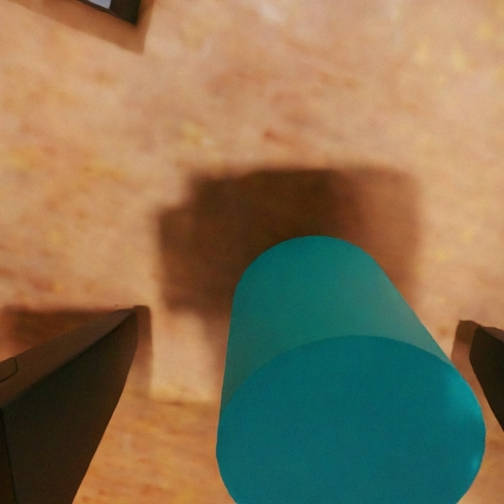

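Emit:
execute_actions:
  actions:
    - {"rows": [[0.238,2.082,1.310,-0.804,0,1.33,0.03, 0.521,2.012,1.215,-0.779,0,1.31,0.05]], "steps": 14}

Scene clock: 11.97 s of 4730.00 s.
left_arm: end_effector_position=(+0.2039, +0.1509, +0.0687) grip_measured=+0.084 end_effector_quat_wxyz=(+0.231, +0.669, +0.225, -0.670) end_effector_velocity=(+0.003, -0.001, -0.002) end_effector_angular_velocity=(-0.008, -0.011, +0.024) | right_arm: end_effector_position=(-0.0276, -0.0857, +0.0709) grip_measured=+0.098 end_effector_quat_wxyz=(+0.698, -0.109, +0.697, +0.120) end_effector_velocity=(+0.000, -0.005, +0.000) end_effector_angular_velocity=(-0.022, +0.006, +0.005)
Joint positions: left_arm=[ 0.237  2.074  1.318 -0.806  0.002  1.324  0.043] | right_arm=[ 0.525  1.999  1.224 -0.781 -0.001  1.31   0.044]
Joint velocities: left_arm=[ 0.002  0.002 -0.007  0.022 -0.007 -0.022 -0.021] | right_arm=[-0.002 -0.002 -0.002 -0.022 -0.007 -0.007 -0.023]
Heat: left arm: hottest shoulder 35 °C (+15.0 °C/min); right arm: hottest elbow 34 °C (+5.0 °C/min).
Steps of this call (steps 1 to 7: the robot went on to your last target; steps 8 to 17: the first 10 steps of this action). Readings (joint positions):
8: left_arm=[0.237 2.074 1.318 -0.806 0.002 1.324] | right_arm=[0.525 1.999 1.224 -0.781 -0.001 1.310]
9: left_arm=[0.237 2.074 1.318 -0.806 0.002 1.324] | right_arm=[0.525 1.999 1.224 -0.781 -0.001 1.310]
11: left_arm=[0.237 2.074 1.318 -0.806 0.002 1.324] | right_arm=[0.525 1.999 1.224 -0.781 -0.001 1.310]
15: left_arm=[0.237 2.074 1.318 -0.806 0.002 1.324] | right_arm=[0.525 1.999 1.224 -0.781 -0.001 1.310]
17: the state above

Emit:
execute_actions:
  actions:
    - {"rows": [[0.238,2.082,1.310,-0.804,0,1.33,0.01, 0.521,2.012,1.215,-0.779,0,1.31,0.03],[0.238,2.082,1.310,-0.804,0,1.33,0.01, 0.521,2.012,1.215,-0.779,0,1.31,0.03],[0.238,2.066,1.33,-0.84,0,1.33,0.01, 0.521,1.995,1.235,-0.815,0,1.31,0.03],[0.238,2.048,1.352,-0.878,0,1.33,0.01, 0.521,1.977,1.258,-0.853,0,1.31,0.03],[0.238,2.03,1.375,-0.916,0,1.33,0.01, 0.521,1.959,1.281,-0.891,0,1.31,0.03],[0.238,2.012,1.398,-0.954,0,1.33,0.01, 0.521,1.941,1.304,-0.929,0,1.31,0.03],[0.235,1.99,1.42,-0.99,0,1.33,0.01, 0.521,1.92,1.327,-0.967,0,1.31,0.03],[0.225,1.95,1.425,-0.995,0,1.33,0.01, 0.519,1.88,1.335,-0.975,0,1.31,0.03],[0.205,1.90,1.40,-0.96,0,1.33,0.01, 0.514,1.83,1.31,-0.94,0,1.31,0.03],[0.18,1.84,1.355,-0.91,0,1.33,0.01, 0.508,1.775,1.27,-0.89,0,1.31,0.03],[0.155,1.78,1.305,-0.85,0,1.33,0.01, 0.502,1.72,1.225,-0.83,0,1.31,0.03],[0.13,1.72,1.255,-0.79,0,1.33,0.01, 0.496,1.665,1.18,-0.77,0,1.31,0.03],[0.105,1.66,1.205,-0.73,0,1.33,0.01, 0.49,1.61,1.135,-0.71,0,1.31,0.03],[0.08,1.60,1.155,-0.67,0,1.33,0.01, 0.484,1.555,1.09,-0.65,0,1.31,0.03],[0.055,1.54,1.105,-0.61,0,1.33,0.01, 0.478,1.50,1.045,-0.59,0,1.31,0.03]], "steps": 15}

Emit:
execute_actions:
  actions:
    - {"rows": [[0.03,1.48,1.055,-0.55,0,1.33,0.01, 0.472,1.445,1.0,-0.53,0,1.31,0.03],[0.005,1.42,1.005,-0.49,0,1.33,0.01, 0.466,1.39,0.955,-0.47,0,1.31,0.03],[-0.02,1.36,0.955,-0.43,0,1.33,0.01, 0.46,1.335,0.91,-0.41,0,1.31,0.03],[-0.045,1.30,0.905,-0.37,0,1.33,0.01, 0.454,1.28,0.865,-0.35,0,1.31,0.03],[-0.07,1.24,0.855,-0.31,0,1.33,0.01, 0.448,1.225,0.82,-0.29,0,1.31,0.03],[-0.095,1.185,0.805,-0.25,0,1.33,0.01, 0.442,1.175,0.775,-0.23,0,1.31,0.03],[-0.12,1.135,0.755,-0.19,0,1.33,0.01, 0.436,1.13,0.735,-0.17,0,1.31,0.03],[-0.145,1.09,0.71,-0.13,0,1.33,0.01, 0.43,1.085,0.695,-0.11,0,1.31,0.03],[-0.165,1.05,0.67,-0.07,0,1.33,0.01, 0.424,1.045,0.66,-0.05,0,1.31,0.03],[-0.185,1.015,0.63,-0.01,0,1.33,0.01, 0.418,1.015,0.63,0.01,0,1.31,0.03],[-0.20,0.99,0.60,0.05,0,1.33,0.01, 0.412,0.99,0.60,0.07,0,1.31,0.03],[-0.215,0.97,0.575,0.11,0,1.33,0.01, 0.406,0.97,0.58,0.13,0,1.31,0.03],[-0.227,0.955,0.555,0.17,0,1.33,0.01, 0.40,0.955,0.56,0.19,0,1.31,0.03],[-0.235,0.943,0.54,0.23,0,1.33,0.01, 0.397,0.943,0.548,0.25,0,1.31,0.03],[-0.241,0.935,0.524,0.29,0,1.33,0.01, 0.394,0.9324,0.535,0.30,0,1.31,0.03]], "steps": 15}

Emit:
execute_actions:
  actions:
    - {"rows": [[-0.241,0.935,0.524,0.35,0,1.33,0.01, 0.394,0.9324,0.535,0.35,0,1.31,0.03],[-0.241,0.935,0.524,0.39,0,1.33,0.01, 0.394,0.9324,0.535,0.385,0,1.31,0.03],[-0.241,0.935,0.524,0.411,0,1.33,0.01, 0.394,0.9324,0.535,0.3975,0,1.31,0.03]], "steps": 12}
  pictures: true

Scene clock: 13.20 s of 4730.00 s.
left_arm: end_effector_position=(+0.1973, +0.1451, +0.1311) grip_measured=+0.081 end_effector_quat_wxyz=(+0.254, +0.674, +0.186, -0.668) end_effector_velocity=(-0.110, -0.187, +0.435) end_effector_angular_velocity=(-1.846, -0.758, -0.458) | right_arm: end_effector_position=(-0.0257, -0.0822, +0.1302) grip_measured=+0.089 end_effector_quat_wxyz=(+0.701, -0.077, +0.694, +0.148) end_effector_velocity=(+0.033, +0.142, +0.410) end_effector_angular_velocity=(+1.987, +0.122, -0.097)
Joint positions: left_arm=[ 0.213  1.922  1.361 -0.912 -0.002  1.324  0.043] | right_arm=[ 0.519  1.853  1.275 -0.892 -0.001  1.31   0.043]
Joint velocities: left_arm=[-0.466 -1.556 -0.505  0.945 -0.007 -0.007 -0.   ] | right_arm=[-0.12  -1.507 -0.432  0.916 -0.007 -0.022 -0.   ]
Heat: left arm: hottest shoulder 35 °C (+13.6 °C/min); right arm: hottest shoulder 34 °C (+4.5 °C/min).
Steps of this call (steps 1 to 4: the last 4 steps of your previous action; steps 5 to 15: the robot went on to your last target; steps 16 to 26: nothing new was sent; steps 27 to 37: the first 11 steps of this action). Readings (joint positions):
27: left_arm=[0.237 2.074 1.318 -0.805 0.002 1.324] | right_arm=[0.525 1.999 1.224 -0.781 -0.001 1.310]
28: left_arm=[0.237 2.074 1.318 -0.805 0.002 1.324] | right_arm=[0.525 1.999 1.224 -0.781 -0.001 1.310]
30: left_arm=[0.237 2.073 1.324 -0.828 0.002 1.324] | right_arm=[0.525 1.999 1.230 -0.802 -0.001 1.310]
34: left_arm=[0.236 2.038 1.370 -0.940 0.001 1.324] | right_arm=[0.524 1.966 1.280 -0.916 -0.001 1.310]
37: the state above

Scene clock: 13.70 s of 4730.00 s.
left_arm: end_effector_position=(+0.0639, +0.1485, +0.2811) grip_measured=+0.081 end_effector_quat_wxyz=(+0.448, +0.555, -0.288, -0.639) end_effector_velocity=(-0.202, +0.104, +0.175) end_effector_angular_velocity=(-1.663, -0.036, -0.575) | right_arm: end_effector_position=(+0.0053, -0.0945, +0.2789) grip_measured=+0.090 end_effector_quat_wxyz=(+0.650, +0.302, +0.541, +0.440) end_effector_velocity=(+0.059, -0.081, +0.246) end_effector_angular_velocity=(+1.853, -0.060, -0.173)
Joint positions: left_arm=[-0.154  1.081  0.708 -0.095 -0.001  1.324  0.043] | right_arm=[ 0.43   1.076  0.696 -0.073 -0.001  1.31   0.043]
Joint velocities: left_arm=[-0.598 -1.165 -1.179  1.678 -0.022 -0.007  0.   ] | right_arm=[-0.183 -1.116 -1.028  1.766 -0.007 -0.007 -0.   ]
Heat: left arm: hottest shoulder 35 °C (+13.1 °C/min); right arm: hottest shoulder 34 °C (+4.4 °C/min).
Steps of this call (steps 1 to 4: the last 4 steps of your previous action; steps 5 to 15: the first 11 steps of this action). Readings (joint positions):
5: left_arm=[0.089 1.620 1.184 -0.678 -0.001 1.324] | right_arm=[0.489 1.571 1.118 -0.658 -0.001 1.310]
6: left_arm=[0.062 1.561 1.136 -0.622 -0.001 1.324] | right_arm=[0.483 1.517 1.075 -0.603 -0.001 1.310]
8: left_arm=[0.011 1.445 1.037 -0.510 -0.001 1.324] | right_arm=[0.471 1.412 0.985 -0.489 -0.001 1.310]
12: left_arm=[-0.086 1.219 0.838 -0.274 -0.001 1.324] | right_arm=[0.448 1.206 0.809 -0.254 -0.001 1.310]
15: the state above

Scene clock: 14.10 s of 4730.00 s.
left_arm: end_effector_position=(+0.0360, +0.1581, +0.3523) grip_measured=+0.081 end_effector_quat_wxyz=(+0.538, +0.422, -0.447, -0.576) end_effector_velocity=(-0.000, +0.004, +0.017) end_effector_angular_velocity=(-0.129, +0.015, +0.010) | right_arm: end_effector_position=(+0.0154, -0.1041, +0.3536) grip_measured=+0.090 end_effector_quat_wxyz=(+0.578, +0.443, +0.418, +0.543) end_effector_velocity=(+0.001, -0.002, +0.004) end_effector_angular_velocity=(+0.075, -0.012, +0.000)
Joint positions: left_arm=[-0.237  0.94   0.542  0.392  0.     1.324  0.043] | right_arm=[ 0.398  0.937  0.553  0.382 -0.001  1.31   0.043]
Joint velocities: left_arm=[-0.012 -0.012 -0.051  0.168 -0.022 -0.007 -0.   ] | right_arm=[-0.007 -0.002 -0.051  0.125 -0.007 -0.007 -0.   ]
Heat: left arm: hottest shoulder 35 °C (+12.8 °C/min); right arm: hottest shoulder 34 °C (+4.3 °C/min).
Steps of this call (steps 1 to 4: the last 4 steps of your previous action; steps 5 to 12: the first 8 steps of this action). Readings (joint positions):
5: left_arm=[-0.223 0.969 0.569 0.200 0.000 1.324] | right_arm=[0.404 0.965 0.578 0.216 -0.001 1.310]
6: left_arm=[-0.229 0.961 0.556 0.255 0.000 1.324] | right_arm=[0.402 0.956 0.567 0.266 -0.001 1.310]
8: left_arm=[-0.234 0.951 0.546 0.337 0.000 1.324] | right_arm=[0.400 0.945 0.559 0.335 -0.001 1.310]
12: the state above
camera_calibration (this result's frames):
cam_left_wrist: T_world_to_cam=[[-0.296774, 0.0385206, -0.954171, 0.343692], [0.921517, 0.273618, -0.275572, 0.051076], [0.250463, -0.961067, -0.1167, 0.258045], [0, 0, 0, 1]] pos_world=[-0.0096995, 0.220784, 0.37213]
cam_right_wrist: T_world_to_cam=[[0.308012, 0.0194417, -0.951184, 0.347666], [-0.911858, -0.279149, -0.300983, 0.125642], [-0.271374, 0.960051, -0.0682533, 0.209283], [0, 0, 0, 1]] pos_world=[0.064276, -0.172609, 0.382795]

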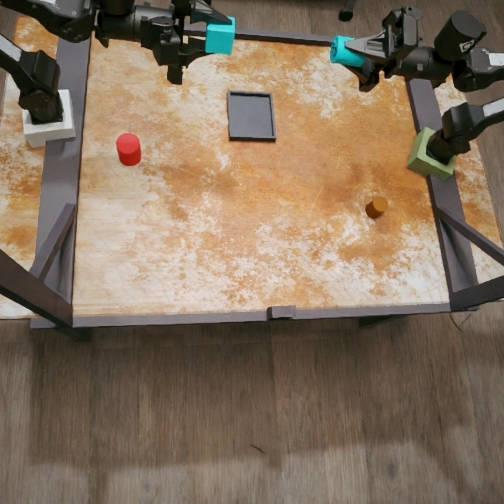

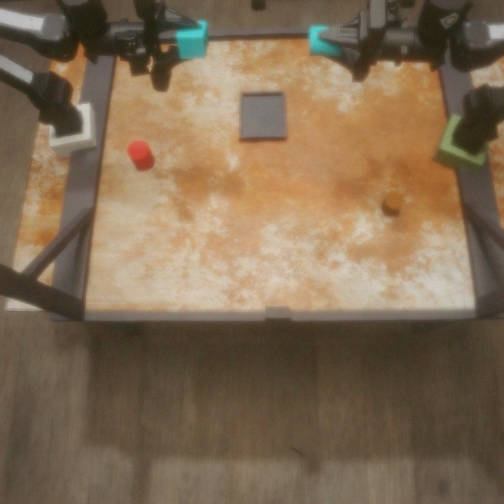

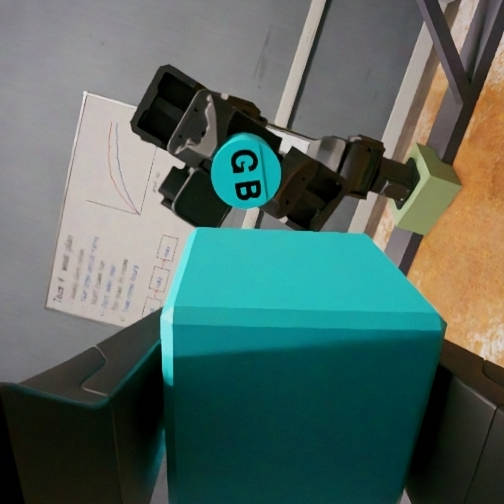

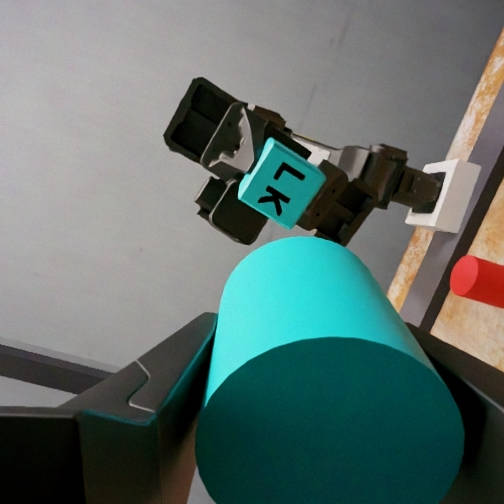

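Emit:
execute_actions:
  actions:
    - {"rows": [[-0.235,0.95,0.535,0.38,0,1.33,0.01, 0.394,0.95,0.545,0.37,0,1.31,0.02],[-0.225,0.975,0.55,0.33,0,1.33,0.01, 0.394,0.975,0.56,0.32,0,1.31,0.02],[-0.212,1.005,0.57,0.27,0,1.33,0.01, 0.394,1.005,0.58,0.26,0,1.31,0.02],[-0.198,1.04,0.595,0.21,0,1.33,0.01, 0.394,1.04,0.605,0.2,0,1.31,0.02],[-0.184,1.075,0.62,0.15,0,1.33,0.01, 0.394,1.075,0.63,0.14,0,1.31,0.02],[-0.17,1.115,0.645,0.09,0,1.33,0.01, 0.394,1.115,0.655,0.08,0,1.31,0.02],[-0.156,1.155,0.67,0.03,0,1.33,0.01, 0.394,1.155,0.68,0.02,0,1.31,0.02],[-0.142,1.195,0.695,-0.03,0,1.33,0.01, 0.394,1.195,0.705,-0.04,0,1.31,0.02],[-0.128,1.235,0.72,-0.09,0,1.33,0.01, 0.394,1.235,0.73,-0.10,0,1.31,0.02],[-0.114,1.275,0.745,-0.15,0,1.33,0.01, 0.394,1.275,0.755,-0.16,0,1.31,0.02],[-0.10,1.315,0.77,-0.21,0,1.33,0.01, 0.394,1.315,0.78,-0.22,0,1.31,0.02],[-0.086,1.355,0.795,-0.27,0,1.33,0.01, 0.394,1.355,0.805,-0.28,0,1.31,0.02],[-0.072,1.395,0.82,-0.33,0,1.33,0.01, 0.394,1.395,0.83,-0.34,0,1.31,0.02],[-0.058,1.43,0.845,-0.39,0,1.33,0.01, 0.394,1.43,0.855,-0.40,0,1.31,0.02],[-0.045,1.465,0.87,-0.45,0,1.33,0.01, 0.394,1.465,0.88,-0.46,0,1.31,0.02]], "steps": 15}

Emit:
execute_actions:
  actions:
    - {"rows": [[-0.033,1.50,0.89,-0.51,0,1.33,0.01, 0.394,1.50,0.90,-0.52,0,1.31,0.02],[-0.023,1.53,0.91,-0.57,0,1.33,0.01, 0.394,1.53,0.92,-0.58,0,1.31,0.02],[-0.015,1.56,0.93,-0.63,0,1.33,0.01, 0.394,1.56,0.94,-0.64,0,1.31,0.02],[-0.008,1.59,0.945,-0.69,0,1.33,0.01, 0.394,1.585,0.955,-0.70,0,1.31,0.02],[-0.003,1.615,0.96,-0.75,0,1.33,0.01, 0.394,1.61,0.97,-0.76,0,1.31,0.02],[0.0,1.635,0.97,-0.81,0,1.33,0.01, 0.394,1.63,0.98,-0.82,0,1.31,0.02],[0.0,1.65,0.9785,-0.87,0,1.33,0.01, 0.394,1.645,0.986,-0.88,0,1.31,0.02],[0.0,1.65,0.9785,-0.8994,0,1.33,0.01, 0.394,1.645,0.986,-0.912,0,1.31,0.02],[0.0,1.65,0.9785,-0.8994,0,1.33,0.01, 0.394,1.645,0.986,-0.912,0,1.31,0.02],[0.0,1.65,0.9785,-0.8994,0,1.33,0.01, 0.394,1.645,0.986,-0.912,0,1.31,0.02],[0.0,1.669,0.959,-0.8615,0,1.33,0.01, 0.394,1.663,0.966,-0.874,0,1.31,0.02],[0.0,1.688,0.9395,-0.8235,0,1.33,0.01, 0.394,1.682,0.9465,-0.837,0,1.31,0.02],[0.0,1.707,0.92,-0.7855,0,1.33,0.01, 0.394,1.70,0.927,-0.80,0,1.31,0.02],[0.0,1.727,0.90,-0.7475,0,1.33,0.01, 0.394,1.719,0.907,-0.762,0,1.31,0.02],[0.0,1.746,0.881,-0.71,0,1.33,0.01, 0.394,1.738,0.888,-0.725,0,1.31,0.02]], "steps": 15}

Emit:
execute_actions:
  actions:
    - {"rows": [[0.0,1.7654,0.8615,-0.6719,0,1.33,0.01, 0.394,1.7565,0.868,-0.6871,0,1.31,0.02]], "steps": 13}

Scene clock: 15.53 s of 4730.00 s.
left_arm: end_effector_position=(+0.0702, +0.1359, +0.2388) grip_measured=+0.081 end_effector_quat_wxyz=(+0.421, +0.581, -0.245, -0.652) end_effector_velocity=(+0.147, +0.002, -0.381) end_effector_angular_velocity=(+2.111, +0.080, +0.423) | right_arm: end_effector_position=(+0.0169, -0.0811, +0.2416) grip_measured=+0.090 end_effector_quat_wxyz=(+0.672, +0.271, +0.564, +0.395) end_effector_velocity=(-0.002, +0.003, -0.395) end_effector_angular_velocity=(-2.157, +0.140, +0.020)
Joint positions: left_arm=[-0.136  1.217  0.701 -0.068  0.001  1.324  0.043] | right_arm=[ 0.398  1.213  0.715 -0.077 -0.001  1.31   0.043]
Joint velocities: left_arm=[ 0.413  1.155  0.735 -1.692 -0.007 -0.007 -0.   ] | right_arm=[-0.002  1.165  0.725 -1.722 -0.022 -0.007  0.   ]
Heat: left arm: hottest shoulder 35 °C (+11.6 °C/min); right arm: hottest shoulder 34 °C (+3.9 °C/min).
Steps of this call (steps 1 to 4: the last 4 steps of your previous action; steps 5 to 30: the robot went on to your last target; steps 31 to 32: nothing new was sent; steps 33 to 43: the first 11 steps of this action). Readings (joint positions):
33: left_arm=[-0.238 0.940 0.535 0.405 0.000 1.324] | right_arm=[0.398 0.937 0.548 0.393 -0.001 1.310]
34: left_arm=[-0.237 0.944 0.537 0.389 0.000 1.324] | right_arm=[0.398 0.941 0.550 0.378 -0.001 1.310]
36: left_arm=[-0.225 0.972 0.557 0.315 0.001 1.324] | right_arm=[0.398 0.968 0.570 0.305 -0.001 1.310]
40: left_arm=[-0.177 1.102 0.632 0.104 0.001 1.324] | right_arm=[0.398 1.098 0.645 0.096 -0.001 1.310]
43: the state above

Scene clock: 16.03 s of 4730.00 s.
left_arm: end_effector_position=(+0.1032, +0.2202, +0.1171) grip_measured=+0.081 end_effector_quat_wxyz=(+0.158, +0.691, +0.134, -0.692) end_effector_velocity=(-0.004, +0.026, -0.057) end_effector_angular_velocity=(+0.273, +0.040, +0.005) | right_arm: end_effector_position=(+0.0121, -0.1612, +0.1191) grip_measured=+0.090 end_effector_quat_wxyz=(+0.706, -0.055, +0.701, +0.085) end_effector_velocity=(-0.001, -0.027, -0.054) end_effector_angular_velocity=(-0.275, +0.024, +0.000)
Joint positions: left_arm=[-0.004  1.637  0.953 -0.853  0.     1.324  0.043] | right_arm=[ 0.398  1.629  0.964 -0.864 -0.001  1.31   0.043]
Joint velocities: left_arm=[-0.002  0.222 -0.002 -0.051 -0.007 -0.007 -0.   ] | right_arm=[-0.007  0.208 -0.002 -0.066 -0.007 -0.007  0.   ]
Heat: left arm: hottest shoulder 35 °C (+11.2 °C/min); right arm: hottest shoulder 34 °C (+3.7 °C/min).
Steps of this call (steps 1 to 4: the last 4 steps of your previous action; steps 5 to 15: the first 11 steps of this action). Readings (joint positions):
5: left_arm=[-0.067 1.407 0.825 -0.365 0.001 1.324] | right_arm=[0.398 1.405 0.838 -0.375 -0.001 1.310]
6: left_arm=[-0.054 1.442 0.848 -0.424 0.001 1.324] | right_arm=[0.398 1.439 0.861 -0.435 -0.001 1.310]
8: left_arm=[-0.032 1.507 0.889 -0.544 0.001 1.324] | right_arm=[0.398 1.504 0.903 -0.554 -0.001 1.310]
12: left_arm=[-0.007 1.607 0.947 -0.775 0.000 1.324] | right_arm=[0.398 1.600 0.959 -0.786 -0.001 1.310]
15: the state above

Scene clock: 16.47 s of 4730.00 s.
left_arm: end_effector_position=(+0.1031, +0.2215, +0.0691) grip_measured=+0.081 end_effector_quat_wxyz=(+0.149, +0.692, +0.144, -0.692) end_effector_velocity=(+0.004, -0.006, +0.000) end_effector_angular_velocity=(-0.032, -0.028, +0.005) | right_arm: end_effector_position=(+0.0119, -0.1635, +0.0709) grip_measured=+0.090 end_effector_quat_wxyz=(+0.704, -0.067, +0.703, +0.074) end_effector_velocity=(-0.001, +0.011, +0.000) end_effector_angular_velocity=(+0.053, +0.019, -0.014)
Joint positions: left_arm=[-0.003  1.757  0.869 -0.677  0.     1.324  0.043] | right_arm=[ 0.398  1.745  0.876 -0.692 -0.001  1.31   0.043]
Joint velocities: left_arm=[-0.002 -0.007 -0.007  0.037 -0.022 -0.007 -0.   ] | right_arm=[-0.007 -0.002 -0.002  0.051 -0.022  0.007 -0.   ]
Heat: left arm: hottest shoulder 35 °C (+10.9 °C/min); right arm: hottest shoulder 34 °C (+3.6 °C/min).
Steps of this call (steps 1 to 4: the last 4 steps of your previous action; steps 5 to 13: the first 9 steps of this action). Readings (joint positions):
5: left_arm=[-0.003 1.707 0.917 -0.744 0.000 1.324] | right_arm=[0.398 1.695 0.925 -0.759 -0.001 1.310]
6: left_arm=[-0.003 1.724 0.902 -0.723 0.000 1.324] | right_arm=[0.398 1.712 0.910 -0.738 -0.001 1.310]
8: left_arm=[-0.003 1.748 0.880 -0.703 0.000 1.324] | right_arm=[0.398 1.737 0.887 -0.717 -0.001 1.310]
12: left_arm=[-0.003 1.757 0.869 -0.679 0.000 1.324] | right_arm=[0.398 1.745 0.876 -0.695 -0.001 1.310]
13: the state above

Emit:
execute_actions:
  actions:
    - {"rows": [[0.0,1.7654,0.8615,-0.6719,0,1.33,1, 0.394,1.7565,0.868,-0.6871,0,1.31,1],[0.0,1.7654,0.8615,-0.6719,0,1.33,1, 0.394,1.7565,0.868,-0.6871,0,1.31,1],[0.0,1.7654,0.8615,-0.6719,0,1.33,1, 0.394,1.7565,0.868,-0.6871,0,1.31,1],[0.0,1.7654,0.8615,-0.6719,0,1.33,1, 0.394,1.7565,0.868,-0.6871,0,1.31,1],[0.0,1.7654,0.8615,-0.6719,0,1.33,1, 0.394,1.7565,0.868,-0.6871,0,1.31,1],[0.0,1.7654,0.8615,-0.6719,0,1.33,1, 0.394,1.7565,0.868,-0.6871,0,1.31,1],[0.0,1.75,0.876,-0.70,0,1.33,1, 0.394,1.742,0.883,-0.715,0,1.31,1],[0.0,1.733,0.896,-0.737,0,1.33,1, 0.394,1.726,0.903,-0.752,0,1.31,1],[0.0,1.716,0.917,-0.775,0,1.33,1, 0.394,1.709,0.925,-0.79,0,1.31,1],[0.0,1.698,0.938,-0.813,0,1.33,1, 0.394,1.691,0.947,-0.828,0,1.31,1],[0.0,1.68,0.959,-0.851,0,1.33,1, 0.394,1.673,0.969,-0.866,0,1.31,1],[0.0,1.662,0.98,-0.889,0,1.33,1, 0.394,1.655,0.991,-0.905,0,1.31,1],[0.0,1.645,1.0,-0.927,0,1.30,1, 0.394,1.638,1.013,-0.943,0,1.31,1],[0.0,1.63,1.02,-0.96,0,1.26,1, 0.394,1.622,1.033,-0.978,0,1.31,1],[-0.01,1.6195,1.0316,-0.983,0,1.21,1, 0.405,1.6155,1.04,-0.995,0,1.31,1]], "steps": 15}

Emit:
execute_actions:
  actions:
    - {"rows": [[-0.035,1.60,1.03,-0.995,0,1.15,1, 0.44,1.607,1.037,-1.0,0,1.31,1],[-0.07,1.575,1.02,-1.007,0,1.09,1, 0.485,1.596,1.033,-1.006,0,1.31,1],[-0.115,1.55,1.008,-1.02,0,1.03,1, 0.54,1.584,1.028,-1.013,0,1.31,1],[-0.16,1.523,0.995,-1.033,0,0.97,1, 0.60,1.571,1.022,-1.02,0,1.31,1],[-0.21,1.495,0.98,-1.046,0,0.91,1, 0.66,1.558,1.016,-1.027,0,1.31,1],[-0.26,1.467,0.965,-1.06,0,0.85,1, 0.72,1.545,1.01,-1.035,0,1.31,1],[-0.31,1.44,0.95,-1.073,0,0.79,1, 0.78,1.532,1.004,-1.043,0,1.31,1],[-0.36,1.412,0.935,-1.086,0,0.73,1, 0.84,1.519,0.998,-1.05,0,1.31,1],[-0.405,1.385,0.92,-1.1,0,0.67,1, 0.90,1.506,0.992,-1.057,0,1.31,1],[-0.445,1.36,0.905,-1.112,0,0.61,1, 0.955,1.494,0.987,-1.064,0,1.31,1],[-0.48,1.337,0.892,-1.123,0,0.56,1, 1.005,1.483,0.982,-1.07,0,1.31,1],[-0.51,1.318,0.882,-1.132,0,0.51,1, 1.045,1.473,0.978,-1.075,0,1.31,1],[-0.535,1.303,0.873,-1.14,0,0.47,1, 1.075,1.466,0.975,-1.079,0,1.31,1],[-0.553,1.292,0.867,-1.145,0,0.43,1, 1.097,1.461,0.972,-1.082,0,1.31,1],[-0.566,1.285,0.8633,-1.149,0,0.40,1, 1.11,1.4577,0.9708,-1.084,0,1.31,1]], "steps": 15}

Emit:
execute_actions:
  actions:
    - {"steps": 10}
  pictures: true

Scene clock: 18.03 s of 4730.00 s.
left_arm: end_effector_position=(+0.1020, +0.2287, +0.0824) grip_measured=+0.975 end_effector_quat_wxyz=(+0.133, +0.692, +0.160, -0.691) end_effector_velocity=(-0.002, -0.000, +0.192) end_effector_angular_velocity=(+0.064, +0.018, +0.020) | right_arm: end_effector_position=(+0.0115, -0.1700, +0.0838) grip_measured=+0.986 end_effector_quat_wxyz=(+0.701, -0.082, +0.706, +0.059) end_effector_velocity=(-0.000, +0.004, +0.190) end_effector_angular_velocity=(-0.060, +0.011, +0.005)
Joint positions: left_arm=[-0.003  1.732  0.903 -0.779  0.     1.324  0.087] | right_arm=[ 0.398  1.725  0.913 -0.792 -0.001  1.31   0.087]
Joint velocities: left_arm=[-0.002 -0.393  0.442 -0.901  0.007 -0.022  0.016] | right_arm=[-0.002 -0.364  0.462 -0.886 -0.007 -0.007  0.015]
Heat: left arm: hottest shoulder 36 °C (+13.3 °C/min); right arm: hottest shoulder 34 °C (+3.3 °C/min).
Steps of this call (steps 1 to 4: the last 4 steps of your previous action; steps 5 to 15: the robot went on to your last target; steps 16 to 36: nothing new was sent; steps 37 to 47: the first 11 steps of this action). Readings (joint positions):
37: left_arm=[-0.003 1.757 0.869 -0.674 0.000 1.324] | right_arm=[0.398 1.745 0.876 -0.690 -0.001 1.310]
38: left_arm=[-0.003 1.757 0.869 -0.674 0.000 1.324] | right_arm=[0.398 1.745 0.876 -0.690 -0.001 1.310]
40: left_arm=[-0.003 1.757 0.869 -0.674 0.000 1.324] | right_arm=[0.398 1.745 0.876 -0.689 -0.001 1.310]
44: left_arm=[-0.003 1.756 0.873 -0.691 0.000 1.324] | right_arm=[0.398 1.745 0.881 -0.707 -0.001 1.310]
47: the state above

Scene clock: 18.53 s of 4730.00 s.
left_arm: end_effector_position=(+0.0098, +0.2686, +0.1656) grip_measured=+0.998 end_effector_quat_wxyz=(+0.233, +0.666, +0.224, -0.672) end_effector_velocity=(-0.236, +0.245, +0.052) end_effector_angular_velocity=(+0.041, +0.010, +0.391) | right_arm: end_effector_position=(-0.1061, -0.2044, +0.1549) grip_measured=+1.000 end_effector_quat_wxyz=(+0.668, -0.231, +0.666, +0.238) end_effector_velocity=(-0.359, -0.252, +0.051) end_effector_angular_velocity=(-0.013, +0.034, +1.695)
Joint positions: left_arm=[-0.385  1.404  0.938 -1.089  0.001  0.701  0.088] | right_arm=[ 0.875  1.521  1.008 -1.048  0.002  1.31   0.088]
Joint velocities: left_arm=[-1.258 -0.774 -0.422 -0.388 -0.007 -1.648 -0.   ] | right_arm=[ 1.687 -0.388 -0.159 -0.227 -0.037 -0.007  0.   ]
Heat: left arm: hottest shoulder 36 °C (+12.9 °C/min); right arm: hottest shoulder 34 °C (+3.2 °C/min).
Steps of this call (steps 1 to 4: the last 4 steps of your previous action; steps 5 to 15: the first 11 steps of this action). Readings (joint positions):
5: left_arm=[-0.006 1.646 0.998 -0.929 -0.000 1.247] | right_arm=[0.401 1.640 1.011 -0.942 0.000 1.310]
6: left_arm=[-0.017 1.626 1.007 -0.949 -0.001 1.201] | right_arm=[0.415 1.624 1.022 -0.958 0.001 1.310]
8: left_arm=[-0.067 1.583 1.010 -0.988 -0.003 1.100] | right_arm=[0.481 1.599 1.027 -0.986 0.002 1.310]
12: left_arm=[-0.244 1.484 0.979 -1.047 -0.002 0.875] | right_arm=[0.699 1.560 1.022 -1.023 0.002 1.310]
15: the state above

Scene clock: 18.87 s of 4730.00 s.
left_arm: end_effector_position=(-0.0175, +0.3057, +0.1710) grip_measured=+0.998 end_effector_quat_wxyz=(+0.266, +0.653, +0.263, -0.658) end_effector_velocity=(-0.002, +0.017, -0.001) end_effector_angular_velocity=(+0.027, -0.018, +0.108) | right_arm: end_effector_position=(-0.1480, -0.2436, +0.1613) grip_measured=+1.000 end_effector_quat_wxyz=(+0.636, -0.306, +0.637, +0.312) end_effector_velocity=(-0.001, -0.013, -0.003) end_effector_angular_velocity=(-0.021, -0.025, +0.034)
Joint positions: left_arm=[-0.559  1.294  0.876 -1.144  0.001  0.418  0.088] | right_arm=[ 1.102  1.465  0.983 -1.08  -0.     1.31   0.088]
Joint velocities: left_arm=[-0.046 -0.032 -0.027 -0.037 -0.007 -0.154 -0.   ] | right_arm=[ 0.042 -0.007 -0.017 -0.022  0.007  0.007  0.   ]
Heat: left arm: hottest shoulder 36 °C (+12.7 °C/min); right arm: hottest shoulder 34 °C (+3.2 °C/min).
Kept back: nothing.
Steps of this call (steps 1 to 4: the last 4 steps of your previous action; steps 5 to 10: the robot went on to your last target). Readings (joint positions):
1: left_arm=[-0.424 1.380 0.924 -1.102 0.001 0.647] | right_arm=[0.929 1.508 1.003 -1.055 0.002 1.310]
2: left_arm=[-0.459 1.358 0.912 -1.113 0.001 0.597] | right_arm=[0.976 1.497 0.999 -1.061 0.001 1.310]
4: left_arm=[-0.513 1.323 0.893 -1.130 0.001 0.507] | right_arm=[1.048 1.480 0.991 -1.071 0.000 1.310]
8: left_arm=[-0.555 1.297 0.878 -1.142 0.001 0.430] | right_arm=[1.097 1.466 0.984 -1.079 -0.000 1.310]
10: the state above
camera_calibration (this result's frames):
cam_left_wrist: T_world_to_cam=[[-0.733545, 0.679527, 0.0124309, -0.219676], [0.646078, 0.691527, 0.323068, -0.224908], [0.210937, 0.245016, -0.946294, 0.164635], [0, 0, 0, 1]] pos_world=[-0.0505616, 0.264467, 0.231184]
cam_right_wrist: T_world_to_cam=[[0.814467, -0.578196, -0.0482967, 0.00154601], [-0.533057, -0.778549, 0.331228, -0.287741], [-0.229116, -0.244029, -0.942314, 0.139682], [0, 0, 0, 1]] pos_world=[-0.122638, -0.18904, 0.227007]

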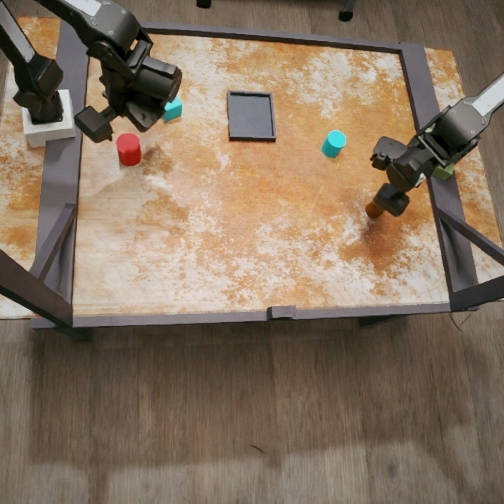

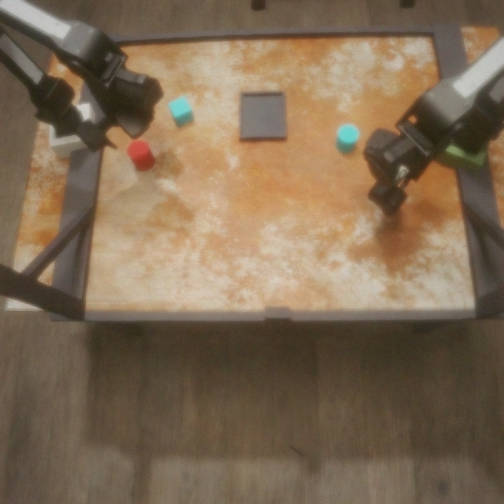

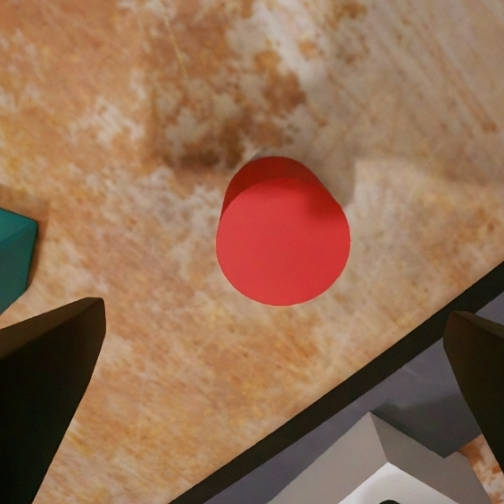

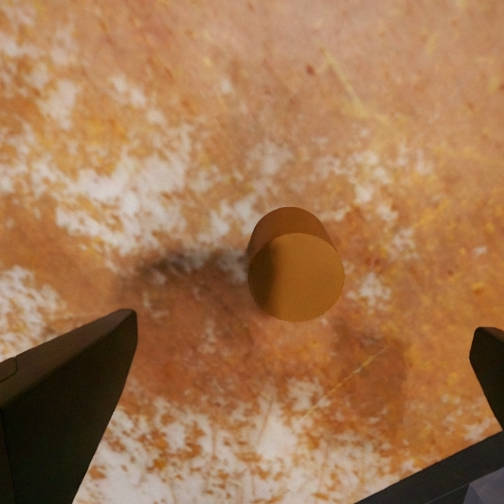

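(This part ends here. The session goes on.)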